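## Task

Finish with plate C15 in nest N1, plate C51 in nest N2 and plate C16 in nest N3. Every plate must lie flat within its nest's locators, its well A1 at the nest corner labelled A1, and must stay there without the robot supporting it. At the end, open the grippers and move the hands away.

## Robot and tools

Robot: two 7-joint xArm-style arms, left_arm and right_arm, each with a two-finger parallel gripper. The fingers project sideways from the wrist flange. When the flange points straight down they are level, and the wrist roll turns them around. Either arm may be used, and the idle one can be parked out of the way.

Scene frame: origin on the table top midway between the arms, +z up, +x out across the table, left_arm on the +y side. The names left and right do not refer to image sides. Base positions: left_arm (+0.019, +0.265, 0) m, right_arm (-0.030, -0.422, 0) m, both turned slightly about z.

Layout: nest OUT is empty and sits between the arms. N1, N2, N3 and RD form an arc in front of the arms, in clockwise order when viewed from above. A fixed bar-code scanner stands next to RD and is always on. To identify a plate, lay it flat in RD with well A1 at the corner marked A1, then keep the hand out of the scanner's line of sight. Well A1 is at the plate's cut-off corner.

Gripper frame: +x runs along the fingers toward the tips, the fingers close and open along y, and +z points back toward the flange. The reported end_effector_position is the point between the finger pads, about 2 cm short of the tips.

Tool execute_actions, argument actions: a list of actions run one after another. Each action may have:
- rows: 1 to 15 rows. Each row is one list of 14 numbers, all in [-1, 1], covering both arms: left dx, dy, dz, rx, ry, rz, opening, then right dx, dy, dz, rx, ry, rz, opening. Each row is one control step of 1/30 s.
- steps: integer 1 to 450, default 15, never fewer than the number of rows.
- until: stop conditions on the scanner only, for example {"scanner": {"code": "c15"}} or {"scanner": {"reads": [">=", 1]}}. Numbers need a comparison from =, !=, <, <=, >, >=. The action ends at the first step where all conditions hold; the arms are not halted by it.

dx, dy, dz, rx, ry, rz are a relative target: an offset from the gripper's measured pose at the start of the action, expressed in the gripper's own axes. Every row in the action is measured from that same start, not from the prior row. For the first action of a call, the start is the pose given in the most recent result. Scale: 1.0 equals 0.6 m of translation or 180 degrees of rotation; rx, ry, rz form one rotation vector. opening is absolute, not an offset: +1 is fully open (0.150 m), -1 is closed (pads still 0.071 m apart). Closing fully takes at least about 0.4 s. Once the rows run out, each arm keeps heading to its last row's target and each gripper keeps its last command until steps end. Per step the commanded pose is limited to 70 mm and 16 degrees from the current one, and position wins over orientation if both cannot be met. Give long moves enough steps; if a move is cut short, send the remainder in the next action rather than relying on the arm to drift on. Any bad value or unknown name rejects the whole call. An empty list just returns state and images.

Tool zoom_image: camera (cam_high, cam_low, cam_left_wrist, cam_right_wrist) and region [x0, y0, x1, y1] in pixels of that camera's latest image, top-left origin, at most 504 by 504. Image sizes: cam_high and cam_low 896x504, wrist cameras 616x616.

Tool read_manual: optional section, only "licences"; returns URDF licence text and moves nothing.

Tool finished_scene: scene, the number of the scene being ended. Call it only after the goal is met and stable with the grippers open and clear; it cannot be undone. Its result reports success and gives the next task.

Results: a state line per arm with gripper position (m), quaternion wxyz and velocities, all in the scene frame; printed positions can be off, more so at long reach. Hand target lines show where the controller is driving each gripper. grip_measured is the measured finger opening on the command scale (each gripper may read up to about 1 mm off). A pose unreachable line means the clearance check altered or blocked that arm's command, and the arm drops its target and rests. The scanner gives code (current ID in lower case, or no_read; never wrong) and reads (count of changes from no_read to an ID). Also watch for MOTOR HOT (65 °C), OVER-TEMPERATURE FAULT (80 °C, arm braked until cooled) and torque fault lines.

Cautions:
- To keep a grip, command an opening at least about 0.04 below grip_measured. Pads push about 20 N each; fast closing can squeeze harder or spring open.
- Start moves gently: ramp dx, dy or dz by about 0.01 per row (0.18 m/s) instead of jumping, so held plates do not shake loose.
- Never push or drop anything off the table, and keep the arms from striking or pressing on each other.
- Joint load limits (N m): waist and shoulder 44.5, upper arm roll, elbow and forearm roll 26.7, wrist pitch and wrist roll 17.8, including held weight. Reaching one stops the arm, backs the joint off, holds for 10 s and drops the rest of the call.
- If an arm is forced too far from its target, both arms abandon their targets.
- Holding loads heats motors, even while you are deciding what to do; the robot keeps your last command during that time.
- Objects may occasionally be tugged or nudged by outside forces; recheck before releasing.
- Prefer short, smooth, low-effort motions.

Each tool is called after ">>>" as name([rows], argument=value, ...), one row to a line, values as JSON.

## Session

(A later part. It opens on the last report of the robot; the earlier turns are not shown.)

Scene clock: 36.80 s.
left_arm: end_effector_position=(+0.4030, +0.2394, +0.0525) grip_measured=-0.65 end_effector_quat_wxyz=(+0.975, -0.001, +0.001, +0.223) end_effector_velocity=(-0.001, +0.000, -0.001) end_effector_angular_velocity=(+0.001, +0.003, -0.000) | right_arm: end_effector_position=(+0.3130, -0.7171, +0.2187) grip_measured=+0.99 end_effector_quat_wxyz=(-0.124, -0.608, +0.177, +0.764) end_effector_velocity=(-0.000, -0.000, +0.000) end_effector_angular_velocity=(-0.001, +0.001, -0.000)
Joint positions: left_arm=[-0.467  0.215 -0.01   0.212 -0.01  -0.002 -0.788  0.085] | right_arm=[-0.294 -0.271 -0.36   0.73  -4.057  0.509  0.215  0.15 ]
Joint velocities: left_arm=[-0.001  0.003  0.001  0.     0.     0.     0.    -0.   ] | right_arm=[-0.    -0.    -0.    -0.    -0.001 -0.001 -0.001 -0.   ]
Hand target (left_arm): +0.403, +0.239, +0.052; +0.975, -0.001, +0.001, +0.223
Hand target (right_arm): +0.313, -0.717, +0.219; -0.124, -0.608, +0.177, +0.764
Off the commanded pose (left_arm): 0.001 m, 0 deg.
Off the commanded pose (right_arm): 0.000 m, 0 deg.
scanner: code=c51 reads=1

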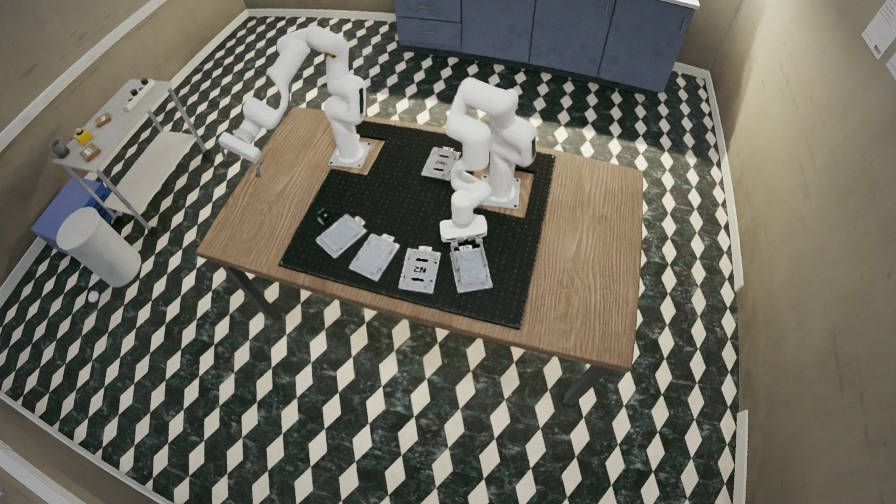

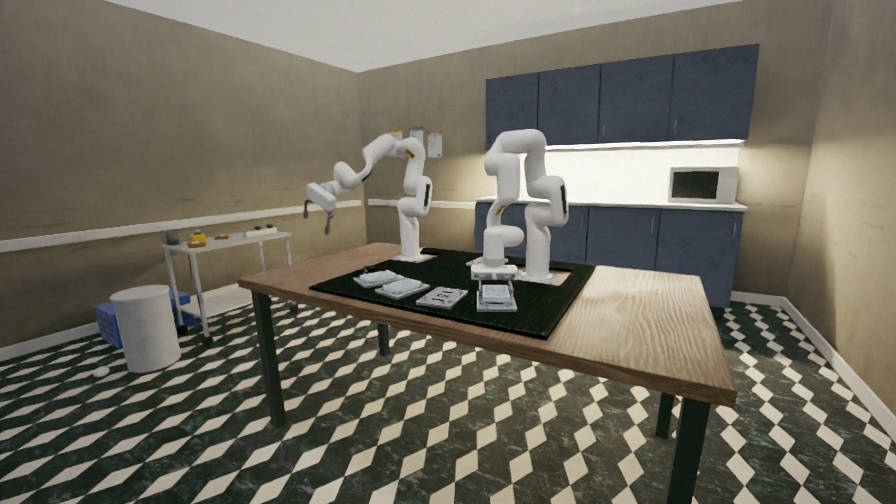

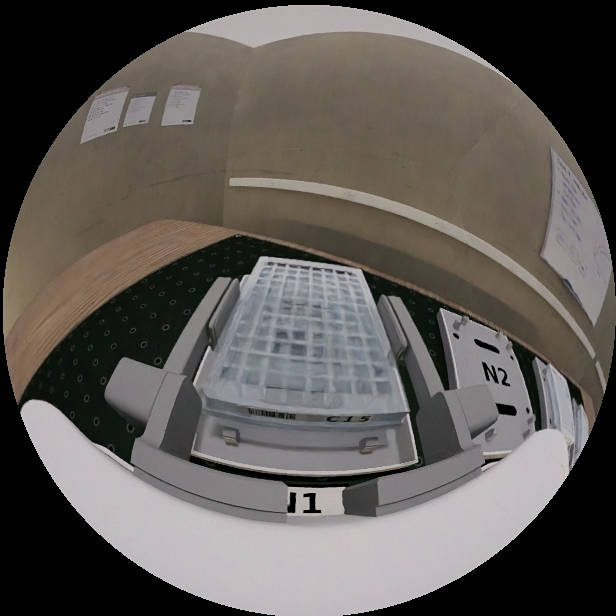

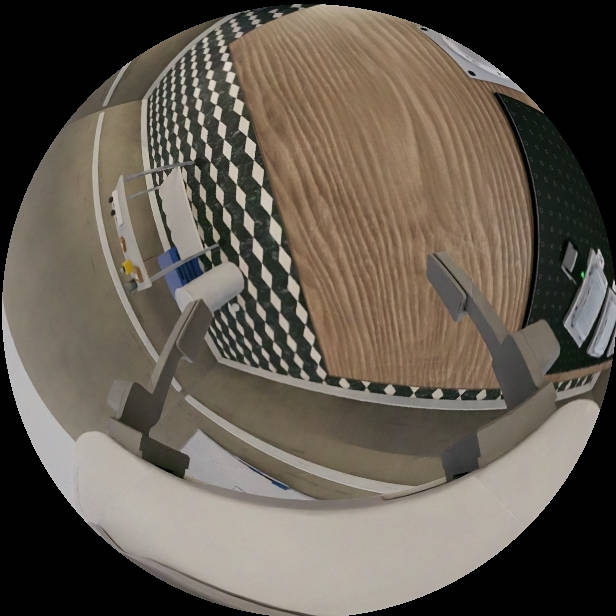

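The view matches the reference, so I'm lowering to the seated height.

>>> execute_actions([
  {"rows":[[0,0,-0.003,0,0,0,-0.74,0,0,0,0,0,0,1],[0,0,-0.007,0,0,0,-0.74,0,0,0,0,0,0,1],[0,0,-0.011,0,0,0,-0.74,0,0,0,0,0,0,1],[0,0,-0.015,0,0,0,-0.74,0,0,0,0,0,0,1],[0,0,-0.019,0,0,0,-0.74,0,0,0,0,0,0,1],[0,0,-0.022,0,0,0,-0.74,0,0,0,0,0,0,1],[0,0,-0.024,0,0,0,-0.74,0,0,0,0,0,0,1],[0,0,-0.025,0,0,0,-0.74,0,0,0,0,0,0,1]],"steps":20},
])

>>> zoom_image(camera="cam_left_wrist", region=[120, 240, 500, 520])

Scene clock: 37.63 s.
left_arm: end_effector_position=(+0.4030, +0.2393, +0.0376) grip_measured=-0.65 end_effector_quat_wxyz=(+0.975, -0.001, +0.001, +0.223) end_effector_velocity=(-0.000, +0.000, -0.000) end_effector_angular_velocity=(+0.000, +0.001, +0.001) | right_arm: end_effector_position=(+0.3130, -0.7171, +0.2187) grip_measured=+0.99 end_effector_quat_wxyz=(-0.124, -0.608, +0.177, +0.764) end_effector_velocity=(+0.001, +0.000, -0.000) end_effector_angular_velocity=(-0.001, +0.000, +0.002)
Joint positions: left_arm=[-0.467  0.299 -0.01   0.23  -0.01  -0.068 -0.788  0.085] | right_arm=[-0.294 -0.271 -0.36   0.73  -4.057  0.509  0.215  0.15 ]
Joint velocities: left_arm=[ 0.001  0.002 -0.     0.    -0.    -0.001  0.     0.   ] | right_arm=[ 0.001  0.001  0.     0.    -0.     0.001 -0.001  0.   ]
Hand target (left_arm): +0.403, +0.239, +0.038; +0.975, -0.001, +0.001, +0.223
Hand target (right_arm): +0.313, -0.717, +0.219; -0.124, -0.608, +0.177, +0.764
Off the commanded pose (left_arm): 0.000 m, 0 deg.
Off the commanded pose (right_arm): 0.000 m, 0 deg.
scanner: code=c51 reads=1

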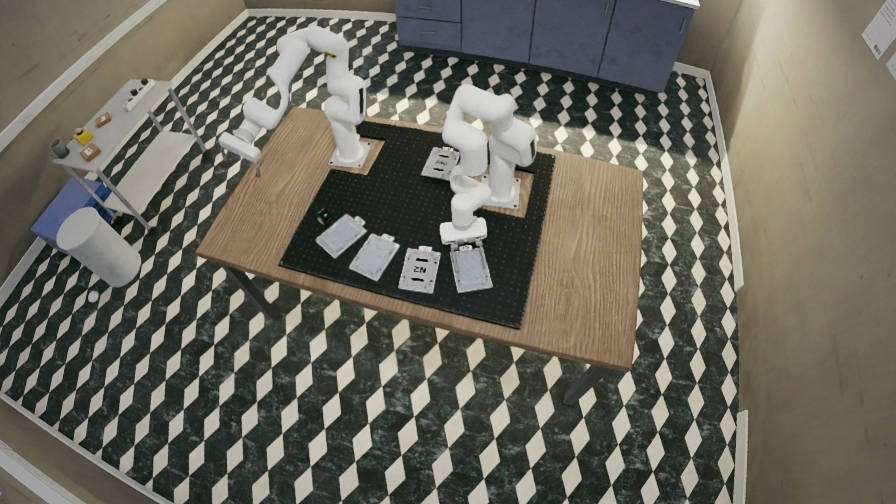

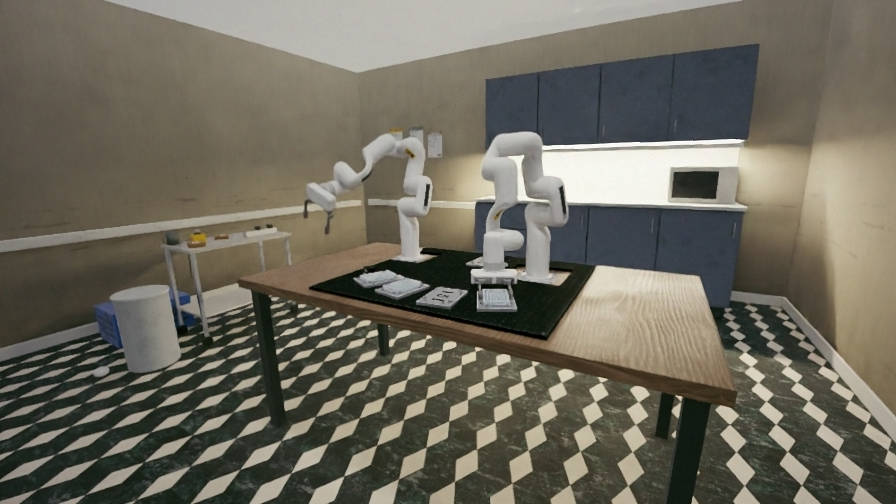

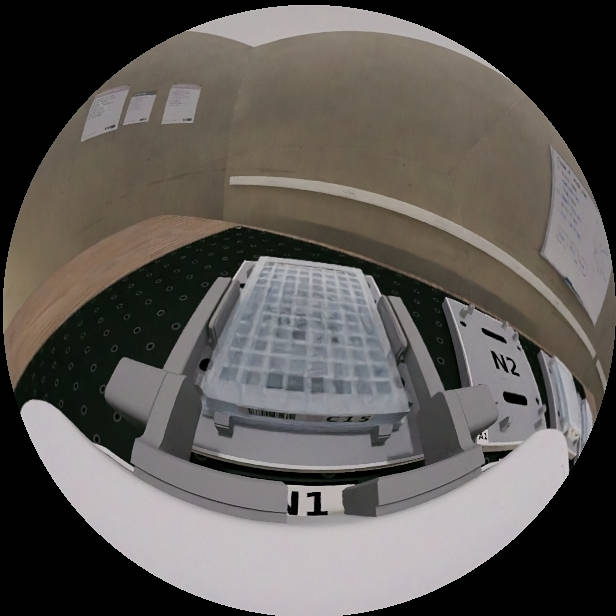

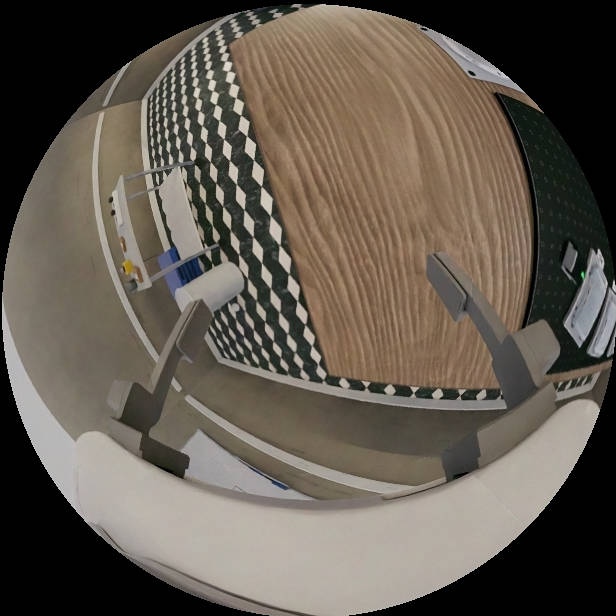

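Region (120, 240, 500, 520) of cam_left_wrist's 616x616 image, scaled by 1.326, with more detail than that image has; it fills the top 371 rows of this view, and the rest is white.

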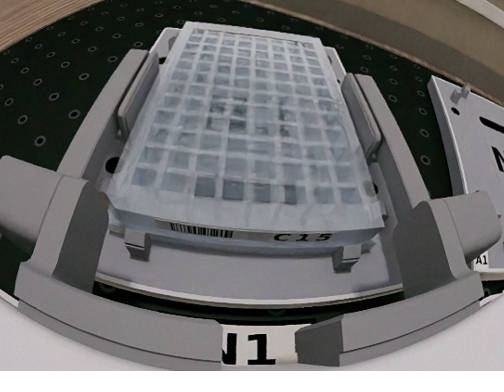

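>>> execute_actions([
  {"rows":[[0,0,0,0,0,0,-0.66,0,0,0,0,0,0,1],[0,0,0,0,0,0,-0.58,0,0,0,0,0,0,1],[0,0,0,0,0,0,-0.50,0,0,0,0,0,0,1],[0,0,0,0,0,0,-0.42,0,0,0,0,0,0,1],[0,0,0,0,0,0,-0.34,0,0,0,0,0,0,1],[0,0,0,0,0,0,-0.27,0,0,0,0,0,0,1],[0,0,0,0,0,0,-0.2,0,0,0,0,0,0,1]],"steps":12},
  {"rows":[[0,0,0.005,0,0,0,-0.2,0,0,0,0,0,0,1],[0,0,0.014,0,0,0,-0.2,0,0,0,0,0,0,1],[0,0,0.026,0,0,0,-0.2,0,0,0,0,0,0,1],[0,0,0.040,0,0,0,-0.2,0,0,0,0,0,0,1],[0,0,0.055,0,0,0,-0.2,0,0,0,0,0,0,1],[0,0,0.070,0,0,0,-0.2,0,0,0,0,0,0,1],[0,0,0.083,0,0,0,-0.2,0,0,0,0,0,0,1],[0,0,0.094,0,0,0,-0.2,0,0,0,0,0,0,1],[0,0,0.101,0,0,0,-0.2,0,0,0,0,0,0,1],[0,0,0.104,0,0,0,-0.2,0,0,0,0,0,0,1]],"steps":18},
  {"rows":[[-0.0011,-0.0039,0,0,0,-0.0014,-0.2,0,0,0,0,0,0,1],[-0.0028,-0.0097,0,0,0,-0.0036,-0.2,0,0,0,0,0,0,1],[-0.0055,-0.0195,0,0,0,-0.0072,-0.2,0,0,0,0,0,0,1],[-0.0088,-0.0312,0,0,0,-0.0115,-0.2,0,0,0,0,0,0,1],[-0.0127,-0.0448,0,0,0,-0.0165,-0.2,0,0,0,0,0,0,1],[-0.0171,-0.0604,0,0,0,-0.0222,-0.2,0,0,0,0,0,0,1],[-0.0216,-0.076,0,0,0,-0.028,-0.2,0,0,0,0,0,0,1],[-0.026,-0.0916,0,0,0,-0.0337,-0.2,0,0,0,0,0,0,1],[-0.031,-0.1091,0,0,0,-0.0402,-0.2,0,0,0,0,0,0,1],[-0.0359,-0.1266,0,0,0,-0.0466,-0.2,0,0,0,0,0,0,1],[-0.0409,-0.1442,0,0,0,-0.0531,-0.2,0,0,0,0,0,0,1],[-0.0459,-0.1617,0,0,0,-0.0595,-0.2,0,0,0,0,0,0,1],[-0.0509,-0.1792,0,0,0,-0.066,-0.2,0,0,0,0,0,0,1],[-0.0553,-0.1948,0,0,0,-0.0717,-0.2,0,0,0,0,0,0,1]],"steps":14},
  {"rows":[[-0.0017,-0.0337,0,0,0,-0.012,-0.2,0,0,0,0,0,0,1],[-0.0026,-0.0506,0,0,0,-0.0179,-0.2,0,0,0,0,0,0,1],[-0.0035,-0.0674,0,0,0,-0.0239,-0.2,0,0,0,0,0,0,1],[-0.0043,-0.0843,0,0,0,-0.0299,-0.2,0,0,0,0,0,0,1],[-0.0052,-0.1012,0,0,0,-0.0359,-0.2,0,0,0,0,0,0,1],[-0.0061,-0.118,0,0,0,-0.0418,-0.2,0,0,0,0,0,0,1],[-0.0069,-0.1349,0,0,0,-0.0478,-0.2,0,0,0,0,0,0,1],[-0.0078,-0.1517,0,0,0,-0.0538,-0.2,0,0,0,0,0,0,1],[-0.0087,-0.1686,0,0,0,-0.0598,-0.2,0,0,0,0,0,0,1],[-0.0095,-0.1854,0,0,0,-0.0657,-0.2,0,0,0,0,0,0,1],[-0.0104,-0.2023,0,0,0,-0.0717,-0.2,0,0,0,0,0,0,1],[-0.0113,-0.2192,0,0,0,-0.0777,-0.2,0,0,0,0,0,0,1],[-0.0121,-0.236,0,0,0,-0.0837,-0.2,0,0,0,0,0,0,1],[-0.013,-0.2529,0,0,0,-0.0896,-0.2,0,0,0,0,0,0,1]],"steps":18},
])

Scene clock: 40.47 s.
left_arm: end_effector_position=(+0.4484, -0.0007, +0.1034) grip_measured=-0.20 end_effector_quat_wxyz=(+1.000, -0.002, -0.001, -0.004) end_effector_velocity=(+0.035, -0.045, -0.017) end_effector_angular_velocity=(+0.021, +0.010, -0.066) | right_arm: end_effector_position=(+0.3130, -0.7171, +0.2187) grip_measured=+0.99 end_effector_quat_wxyz=(-0.124, -0.608, +0.177, +0.764) end_effector_velocity=(-0.000, -0.000, +0.000) end_effector_angular_velocity=(-0.001, -0.000, +0.000)
Joint positions: left_arm=[-0.689  0.223 -0.177  0.585  0.104  0.363 -0.822  0.103] | right_arm=[-0.294 -0.271 -0.36   0.73  -4.057  0.509  0.215  0.15 ]
Joint velocities: left_arm=[-0.025  0.167  0.025  0.191  0.076  0.05   0.003 -0.   ] | right_arm=[-0.    -0.001 -0.    -0.    -0.    -0.    -0.001 -0.   ]
Hand target (left_arm): +0.450, -0.002, +0.102; +1.000, -0.001, +0.000, -0.005
Hand target (right_arm): +0.313, -0.717, +0.219; -0.124, -0.608, +0.177, +0.764
Off the commanded pose (left_arm): 0.003 m, 0 deg.
Off the commanded pose (right_arm): 0.000 m, 0 deg.
scanner: code=c51 reads=1

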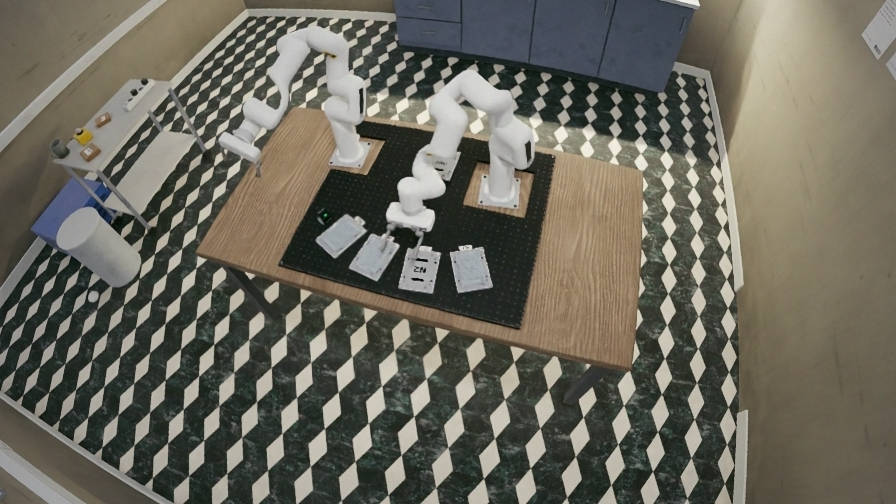

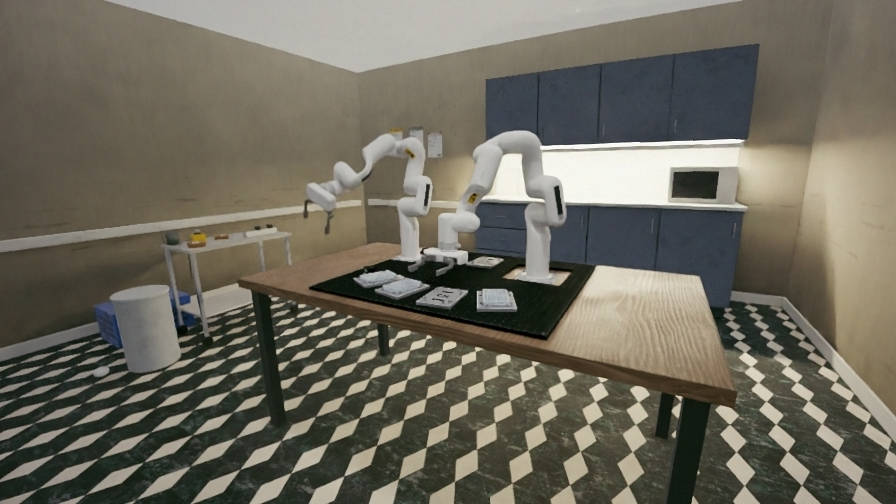

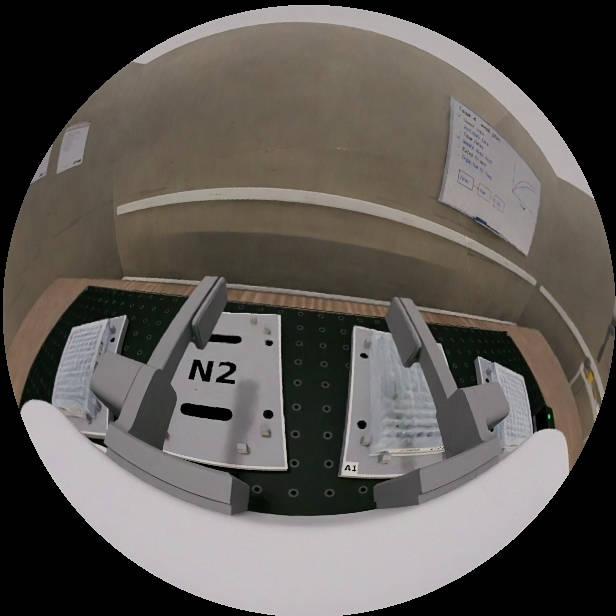

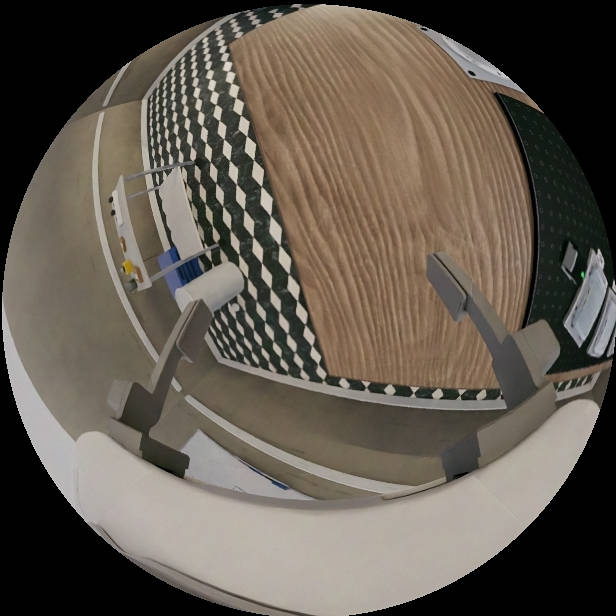

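>>> execute_actions([
  {"rows":[[-0.0011,-0.0053,0,0,0,-0.0017,-0.2,0,0,0,0,0,0,1],[-0.0028,-0.0132,0,0,0,-0.0043,-0.2,0,0,0,0,0,0,1],[-0.0055,-0.0264,0,0,0,-0.0086,-0.2,0,0,0,0,0,0,1],[-0.0088,-0.0422,-0.0005,0,0,-0.0137,-0.2,0,0,0,0,0,0,1],[-0.0127,-0.0607,-0.001,0,0,-0.0197,-0.2,0,0,0,0,0,0,1],[-0.0166,-0.0791,-0.001,0,0,-0.0257,-0.2,0,0,0,0,0,0,1],[-0.0204,-0.0976,-0.0013,0,0,-0.0317,-0.2,0,0,0,0,0,0,1],[-0.0243,-0.1161,-0.0015,0,0,-0.0378,-0.2,0,0,0,0,0,0,1],[-0.0282,-0.1345,-0.0017,0,0,-0.0438,-0.2,0,0,0,0,0,0,1],[-0.032,-0.153,-0.002,0,0,-0.0498,-0.2,0,0,0,0,0,0,1],[-0.0364,-0.1741,-0.0022,0,0,-0.0566,-0.2,0,0,0,0,0,0,1],[-0.0408,-0.1952,-0.0025,0,0,-0.0635,-0.2,0,0,0,0,0,0,1],[-0.0453,-0.2163,-0.0028,0,0,-0.0704,-0.2,0,0,0,0,0,0,1],[-0.0502,-0.2401,-0.0031,0,0,-0.0781,-0.2,0,0,0,0,0,0,1],[-0.0552,-0.2638,-0.0034,0,0,-0.0858,-0.2,0,0,0,0,0,0,1]],"steps":20},
])

Scene clock: 41.43 s.
left_arm: end_effector_position=(+0.4120, -0.1585, +0.1035) grip_measured=-0.20 end_effector_quat_wxyz=(+0.990, -0.003, -0.002, -0.140) end_effector_velocity=(+0.037, -0.013, -0.023) end_effector_angular_velocity=(+0.049, +0.004, +0.018) | right_arm: end_effector_position=(+0.3130, -0.7171, +0.2187) grip_measured=+0.99 end_effector_quat_wxyz=(-0.124, -0.608, +0.177, +0.764) end_effector_velocity=(-0.000, -0.000, +0.000) end_effector_angular_velocity=(-0.001, +0.000, -0.000)
Joint positions: left_arm=[-0.848  0.392 -0.254  0.849  0.21   0.47  -0.862  0.103] | right_arm=[-0.294 -0.271 -0.36   0.73  -4.057  0.509  0.215  0.15 ]
Joint velocities: left_arm=[-0.018  0.134  0.058  0.155  0.05   0.067 -0.012 -0.   ] | right_arm=[-0.001  0.    -0.     0.    -0.     0.    -0.001 -0.   ]
Hand target (left_arm): +0.414, -0.158, +0.102; +0.990, -0.002, -0.001, -0.139
Hand target (right_arm): +0.313, -0.717, +0.219; -0.124, -0.608, +0.177, +0.764
Off the commanded pose (left_arm): 0.002 m, 0 deg.
Off the commanded pose (right_arm): 0.000 m, 0 deg.
scanner: code=c51 reads=1

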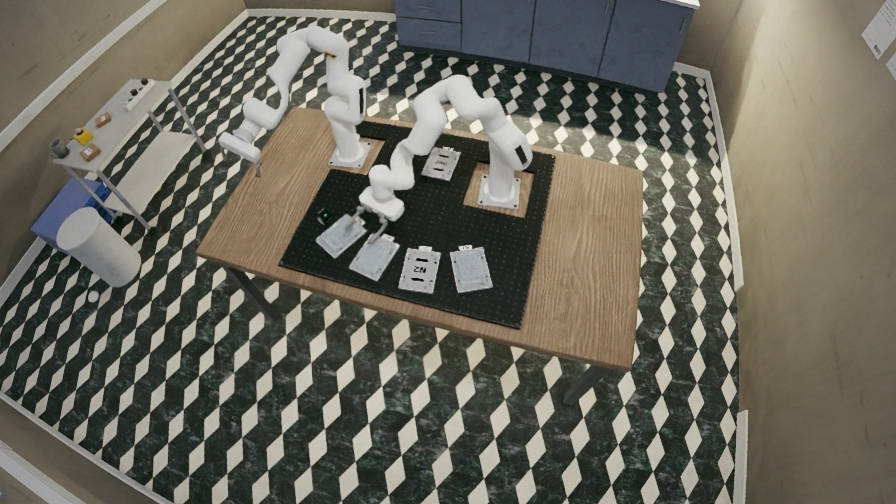

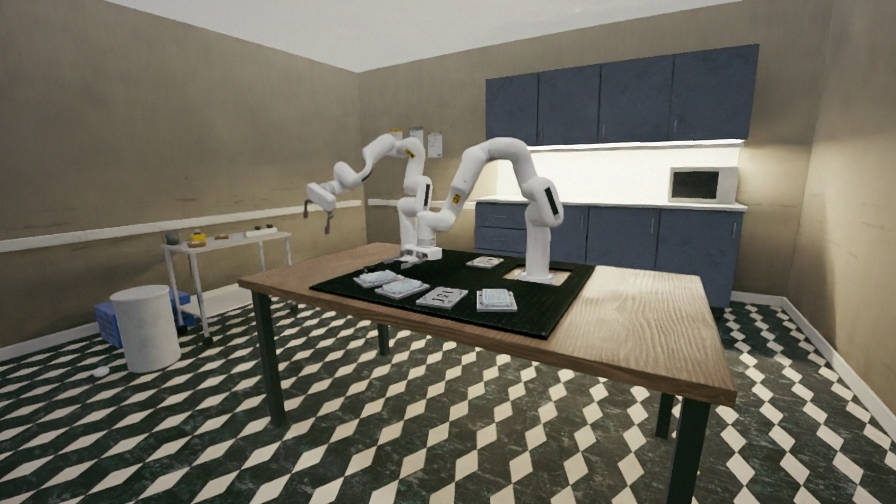

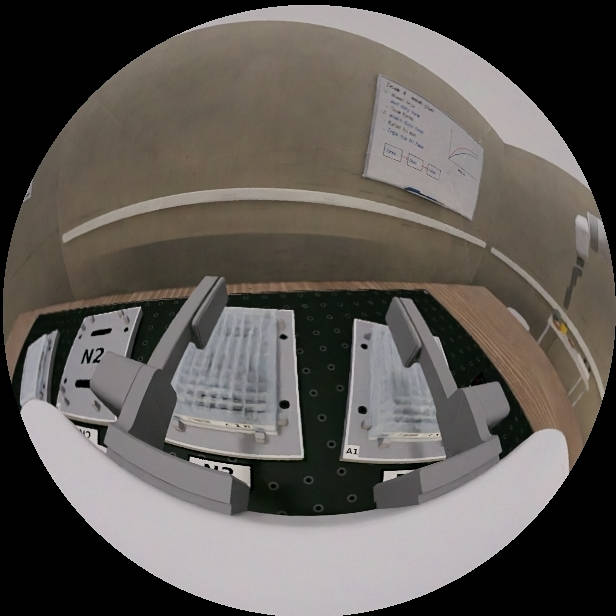

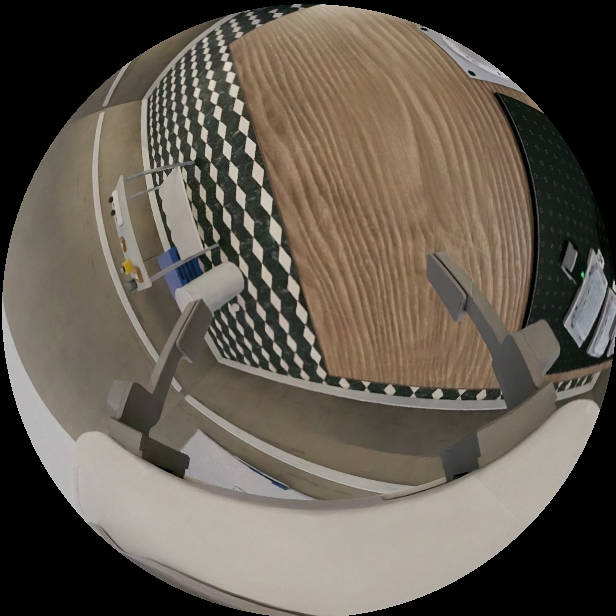

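>>> execute_actions([
  {"rows":[[0.0005,-0.0054,0,0,0,-0.0017,-0.2,0,0,0,0,0,0,1],[0.0012,-0.0143,-0.0005,0.0002,0.0001,-0.0045,-0.2,0,0,0,0,0,0,1],[0.0023,-0.0268,-0.0009,0.0003,0.0002,-0.0084,-0.2,0,0,0,0,0,0,1],[0.0037,-0.0429,-0.0014,0.0005,0.0003,-0.0135,-0.2,0,0,0,0,0,0,1],[0.005,-0.0589,-0.0019,0.0007,0.0004,-0.0185,-0.2,0,0,0,0,0,0,1],[0.0066,-0.0768,-0.0025,0.0009,0.0006,-0.0241,-0.2,0,0,0,0,0,0,1],[0.0081,-0.0947,-0.0031,0.0011,0.0007,-0.0297,-0.2,0,0,0,0,0,0,1],[0.0096,-0.1125,-0.0037,0.0013,0.0008,-0.0353,-0.2,0,0,0,0,0,0,1],[0.0112,-0.1304,-0.0042,0.0015,0.0009,-0.041,-0.2,0,0,0,0,0,0,1],[0.0125,-0.1465,-0.0048,0.0016,0.0011,-0.046,-0.2,0,0,0,0,0,0,1],[0.0138,-0.1607,-0.0052,0.0018,0.0012,-0.0505,-0.2,0,0,0,0,0,0,1],[0.0147,-0.1715,-0.0056,0.0019,0.0012,-0.0539,-0.2,0,0,0,0,0,0,1],[0.0153,-0.1786,-0.0058,0.002,0.0013,-0.0561,-0.2,0,0,0,0,0,0,1]],"steps":24},
])

Scene clock: 42.57 s.
left_arm: end_effector_position=(+0.3920, -0.2634, +0.1009) grip_measured=-0.20 end_effector_quat_wxyz=(+0.974, +0.001, -0.000, -0.226) end_effector_velocity=(-0.005, -0.006, +0.002) end_effector_angular_velocity=(-0.005, +0.001, -0.011) | right_arm: end_effector_position=(+0.3130, -0.7171, +0.2187) grip_measured=+0.99 end_effector_quat_wxyz=(-0.124, -0.608, +0.177, +0.764) end_effector_velocity=(-0.000, -0.000, -0.000) end_effector_angular_velocity=(-0.001, +0.001, -0.001)
Joint positions: left_arm=[-0.939  0.557 -0.286  1.117  0.272  0.596 -0.826  0.103] | right_arm=[-0.294 -0.271 -0.36   0.73  -4.057  0.509  0.215  0.15 ]
Joint velocities: left_arm=[-0.005  0.001 -0.007  0.004 -0.     0.001  0.001  0.   ] | right_arm=[-0.001  0.001  0.     0.     0.    -0.    -0.001  0.   ]
Hand target (left_arm): +0.391, -0.264, +0.101; +0.974, +0.001, -0.000, -0.227
Hand target (right_arm): +0.313, -0.717, +0.219; -0.124, -0.608, +0.177, +0.764
Off the commanded pose (left_arm): 0.001 m, 0 deg.
Off the commanded pose (right_arm): 0.000 m, 0 deg.
scanner: code=c51 reads=1

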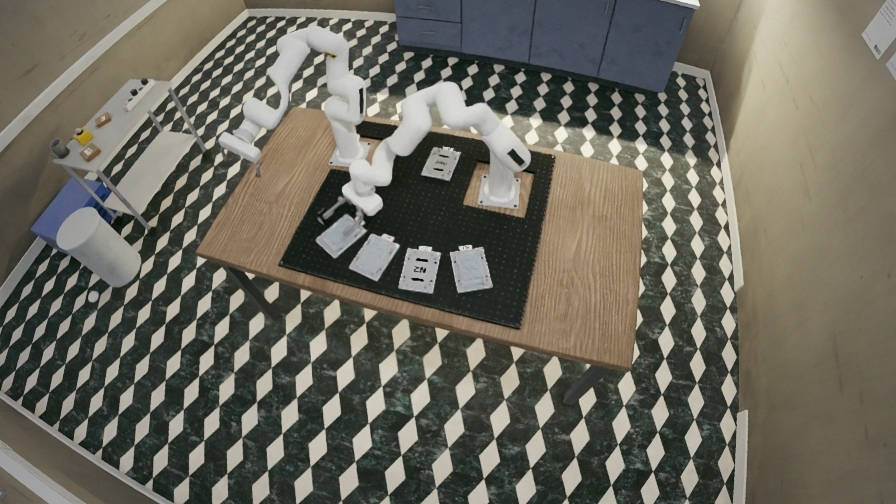

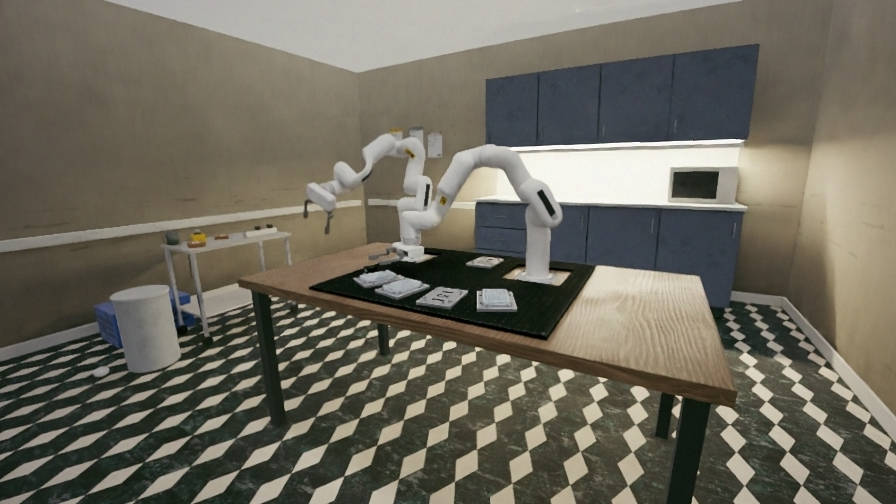

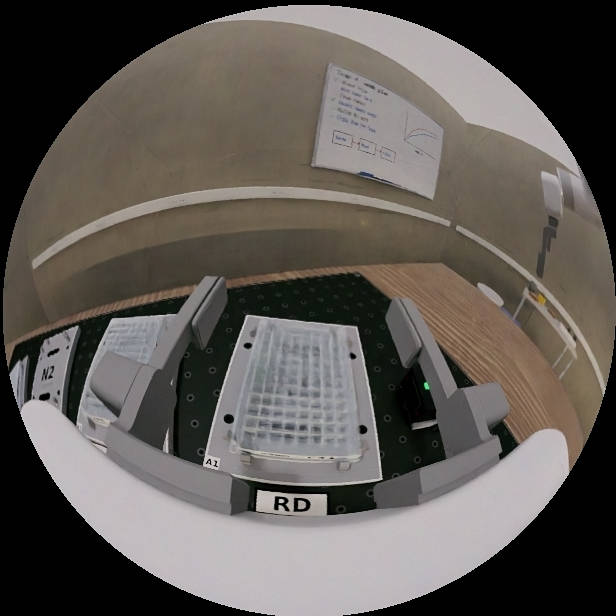

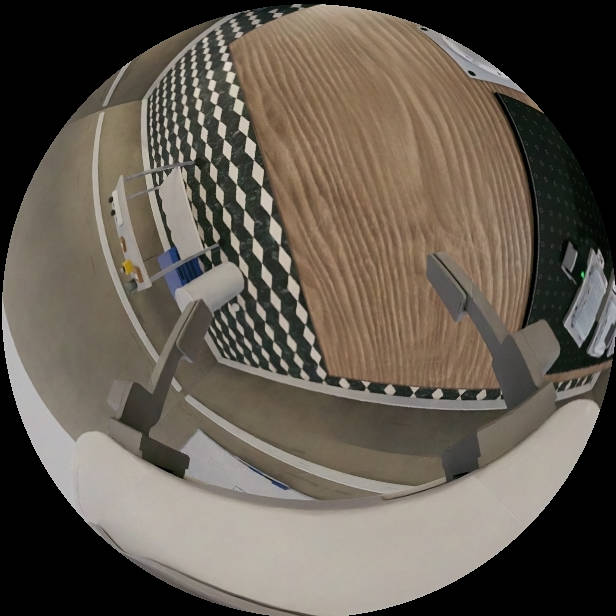

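>>> execute_actions([
  {"rows":[[-0.0003,0,-0.005,0,0,0,-0.2,0,0,0,0,0,0,1],[-0.0006,0,-0.014,0,0,0,-0.2,0,0,0,0,0,0,1],[-0.001,0,-0.026,0,0,0,-0.2,0,0,0,0,0,0,1],[-0.0014,0,-0.040,0,0,0,-0.2,0,0,0,0,0,0,1],[-0.0018,0,-0.054,0,0,0,-0.2,0,0,0,0,0,0,1],[-0.0022,0,-0.068,0,0,0,-0.2,0,0,0,0,0,0,1],[-0.0025,0,-0.080,0,0,0,-0.2,0,0,0,0,0,0,1],[-0.0025,0,-0.090,0,0,0,-0.2,0,0,0,0,0,0,1],[-0.0025,0,-0.098,0,0,0,-0.2,0,0,0,0,0,0,1],[-0.0025,0,-0.103,0,0,0,-0.2,0,0,0,0,0,0,1],[-0.0025,0,-0.1055,0,0,0,-0.2,0,0,0,0,0,0,1]],"steps":22},
])

>>> zoom_image(camera="cam_left_wrist", region=[120, 240, 500, 520])

Scene clock: 43.60 s.
left_arm: end_effector_position=(+0.3910, -0.2632, +0.0384) grip_measured=-0.20 end_effector_quat_wxyz=(+0.974, +0.000, -0.001, -0.226) end_effector_velocity=(-0.000, +0.005, -0.007) end_effector_angular_velocity=(+0.013, +0.007, +0.003) | right_arm: end_effector_position=(+0.3130, -0.7171, +0.2187) grip_measured=+0.99 end_effector_quat_wxyz=(-0.124, -0.608, +0.177, +0.764) end_effector_velocity=(-0.000, +0.000, -0.000) end_effector_angular_velocity=(+0.002, +0.000, -0.001)
Joint positions: left_arm=[-0.979  0.709 -0.231  1.147  0.337  0.474 -0.875  0.103] | right_arm=[-0.294 -0.271 -0.36   0.73  -4.057  0.509  0.215  0.15 ]
Joint velocities: left_arm=[ 0.002  0.007  0.003 -0.006  0.001  0.002 -0.    -0.   ] | right_arm=[-0.     0.    -0.     0.     0.001 -0.     0.002  0.   ]
Hand target (left_arm): +0.391, -0.263, +0.038; +0.974, +0.001, -0.000, -0.226
Hand target (right_arm): +0.313, -0.717, +0.219; -0.124, -0.608, +0.177, +0.764
Off the commanded pose (left_arm): 0.001 m, 0 deg.
Off the commanded pose (right_arm): 0.000 m, 0 deg.
scanner: code=no_read reads=1

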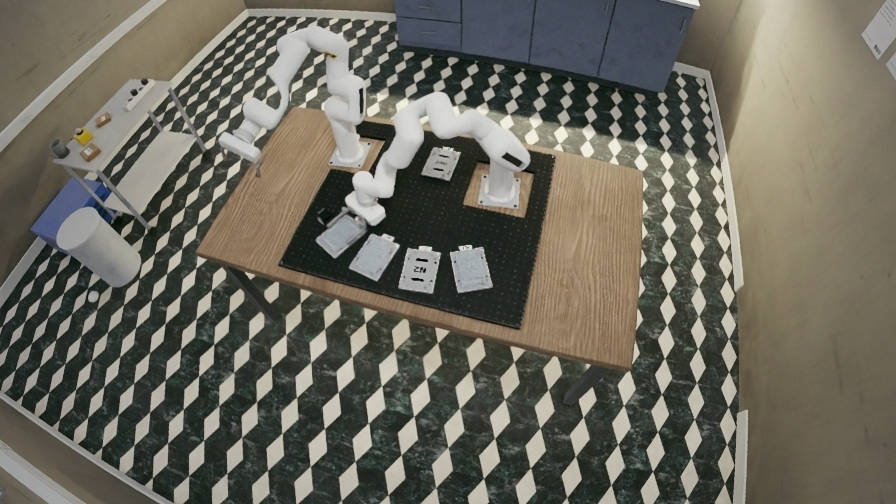

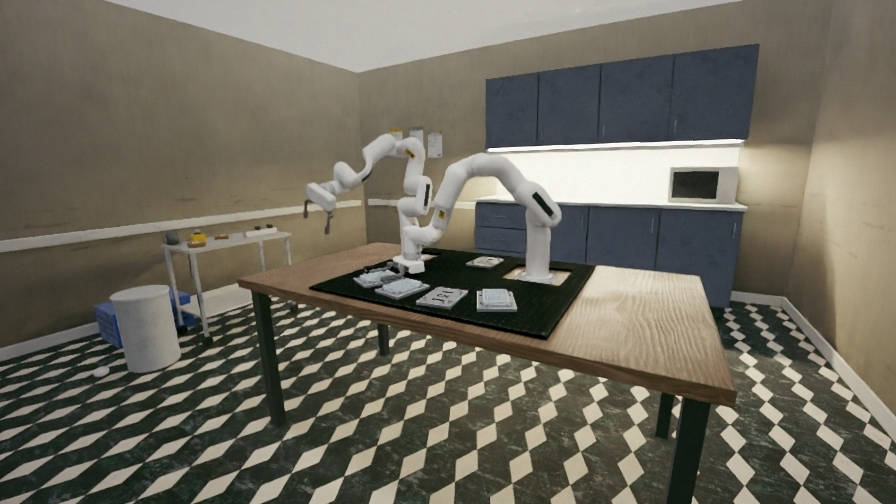

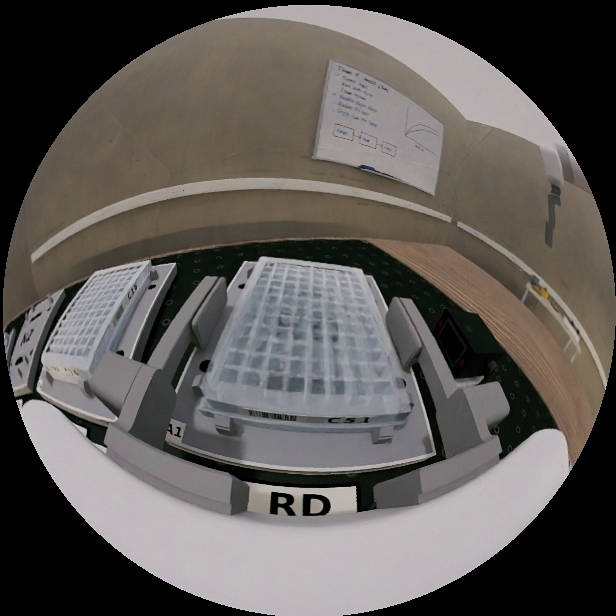

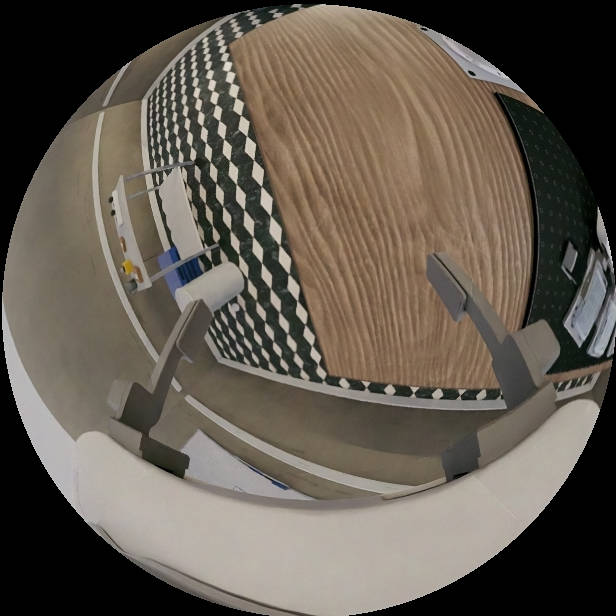

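Region (120, 240, 500, 520) of cam_left_wrist's 616x616 image, scaled by 1.326, with more detail than that image has; it fills the top 371 rows of this view, and the rest is white.

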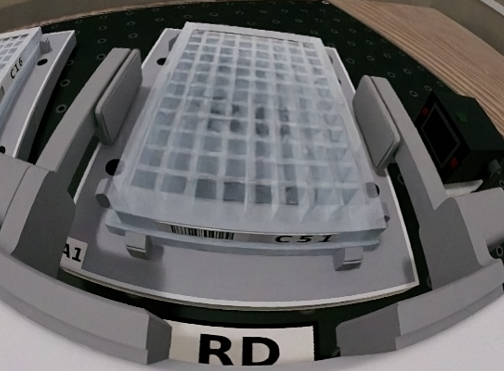

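The gripper is aligned on C51, so I'm closing and lifting.

>>> execute_actions([
  {"rows":[[0,-0.0005,-0.001,0,0,0,-0.28,0,0,0,0,0,0,1],[0,-0.0005,-0.001,0,0,0,-0.34,0,0,0,0,0,0,1],[0,-0.0005,-0.001,0,0,0,-0.40,0,0,0,0,0,0,1],[0,-0.0005,-0.001,0,0,0,-0.46,0,0,0,0,0,0,1],[0,-0.0005,-0.001,0,0,0,-0.52,0,0,0,0,0,0,1],[0,-0.0005,-0.001,0,0,0,-0.58,0,0,0,0,0,0,1],[0,-0.0005,-0.001,0,0,0,-0.64,0,0,0,0,0,0,1],[0,-0.0005,-0.001,0,0,0,-0.69,0,0,0,0,0,0,1],[0,-0.0005,-0.001,0,0,0,-0.74,0,0,0,0,0,0,1]],"steps":16},
  {"rows":[[0,0,0.004,0,0,0,-0.74,0,0,0,0,0,0,1],[0,0,0.010,0,0,0,-0.74,0,0,0,0,0,0,1],[0,0,0.018,0,0,0,-0.74,0,0,0,0,0,0,1],[0,0,0.027,0,0,0,-0.74,0,0,0,0,0,0,1],[0,0,0.037,0,0,0,-0.74,0,0,0,0,0,0,1],[0,0,0.047,0,0,0,-0.74,0,0,0,0,0,0,1],[0,0,0.057,0,0,0,-0.74,0,0,0,0,0,0,1],[0,0,0.067,0,0,0,-0.74,0,0,0,0,0,0,1],[0,0,0.077,0,0,0,-0.74,0,0,0,0,0,0,1],[0,0,0.086,0,0,0,-0.74,0,0,0,0,0,0,1],[0,0,0.094,0,0,0,-0.74,0,0,0,0,0,0,1],[0,0,0.100,0,0,0,-0.74,0,0,0,0,0,0,1],[0,0,0.104,0,0,0,-0.74,0,0,0,0,0,0,1]],"steps":22},
])

Scene clock: 45.20 s.
left_arm: end_effector_position=(+0.3904, -0.2627, +0.0990) grip_measured=-0.64 end_effector_quat_wxyz=(+0.974, +0.001, -0.000, -0.226) end_effector_velocity=(+0.000, -0.002, +0.003) end_effector_angular_velocity=(-0.007, -0.003, -0.000) | right_arm: end_effector_position=(+0.3130, -0.7171, +0.2187) grip_measured=+0.99 end_effector_quat_wxyz=(-0.124, -0.608, +0.177, +0.764) end_effector_velocity=(-0.000, -0.001, +0.000) end_effector_angular_velocity=(-0.002, -0.000, -0.000)
Joint positions: left_arm=[-0.939  0.558 -0.287  1.112  0.275  0.592 -0.831  0.085] | right_arm=[-0.294 -0.271 -0.36   0.73  -4.057  0.509  0.215  0.15 ]
Joint velocities: left_arm=[ 0.    -0.002 -0.002  0.004 -0.001 -0.     0.     0.   ] | right_arm=[-0.001 -0.    -0.     0.    -0.001  0.001 -0.002  0.   ]
Hand target (left_arm): +0.391, -0.263, +0.100; +0.974, +0.000, -0.001, -0.226
Hand target (right_arm): +0.313, -0.717, +0.219; -0.124, -0.608, +0.177, +0.764
Off the commanded pose (left_arm): 0.002 m, 0 deg.
Off the commanded pose (right_arm): 0.000 m, 0 deg.
scanner: code=no_read reads=1

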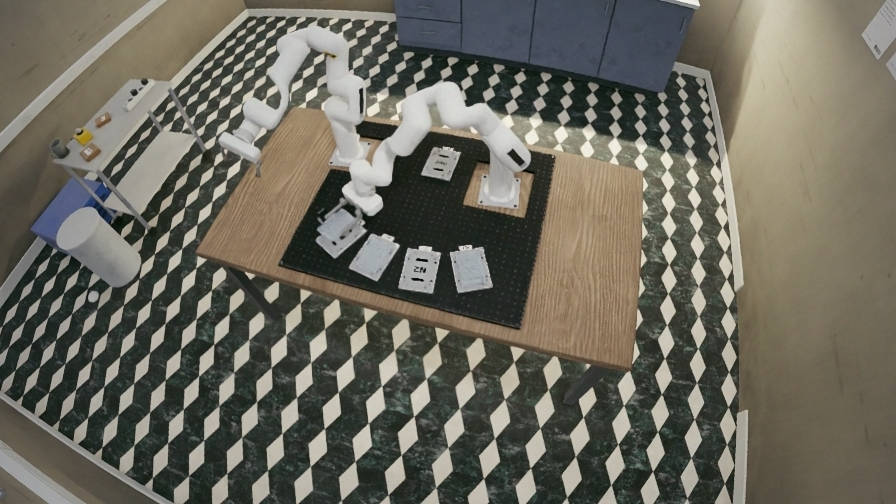

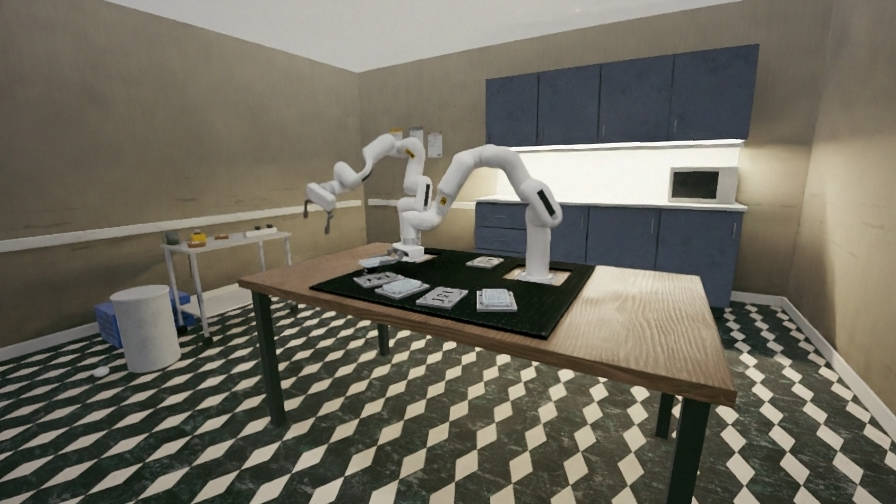

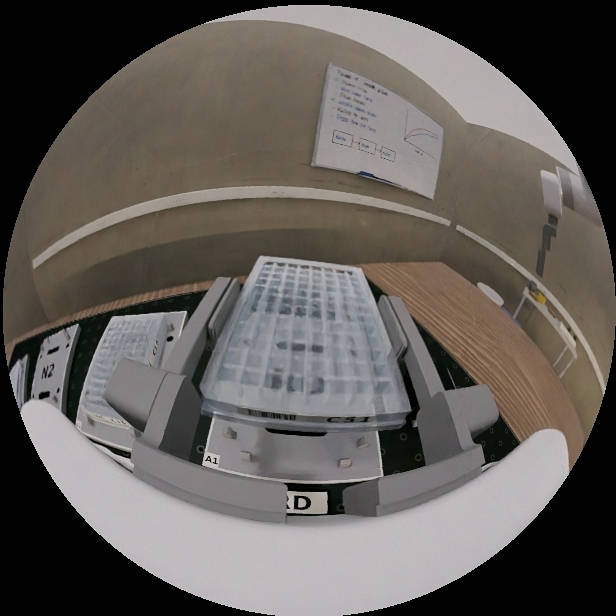

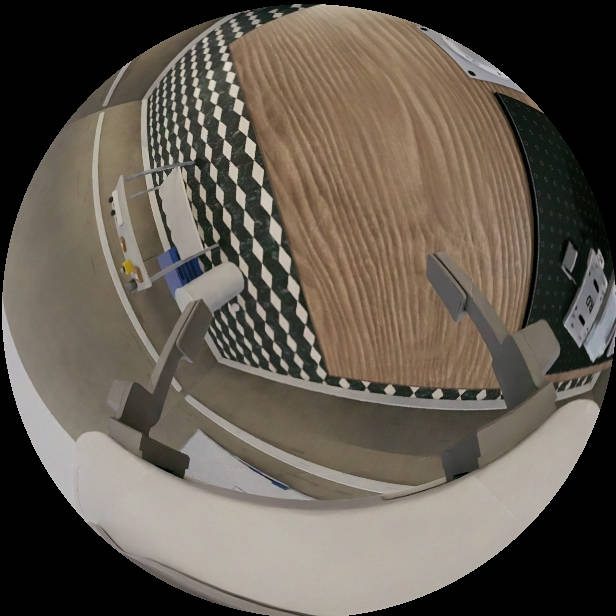

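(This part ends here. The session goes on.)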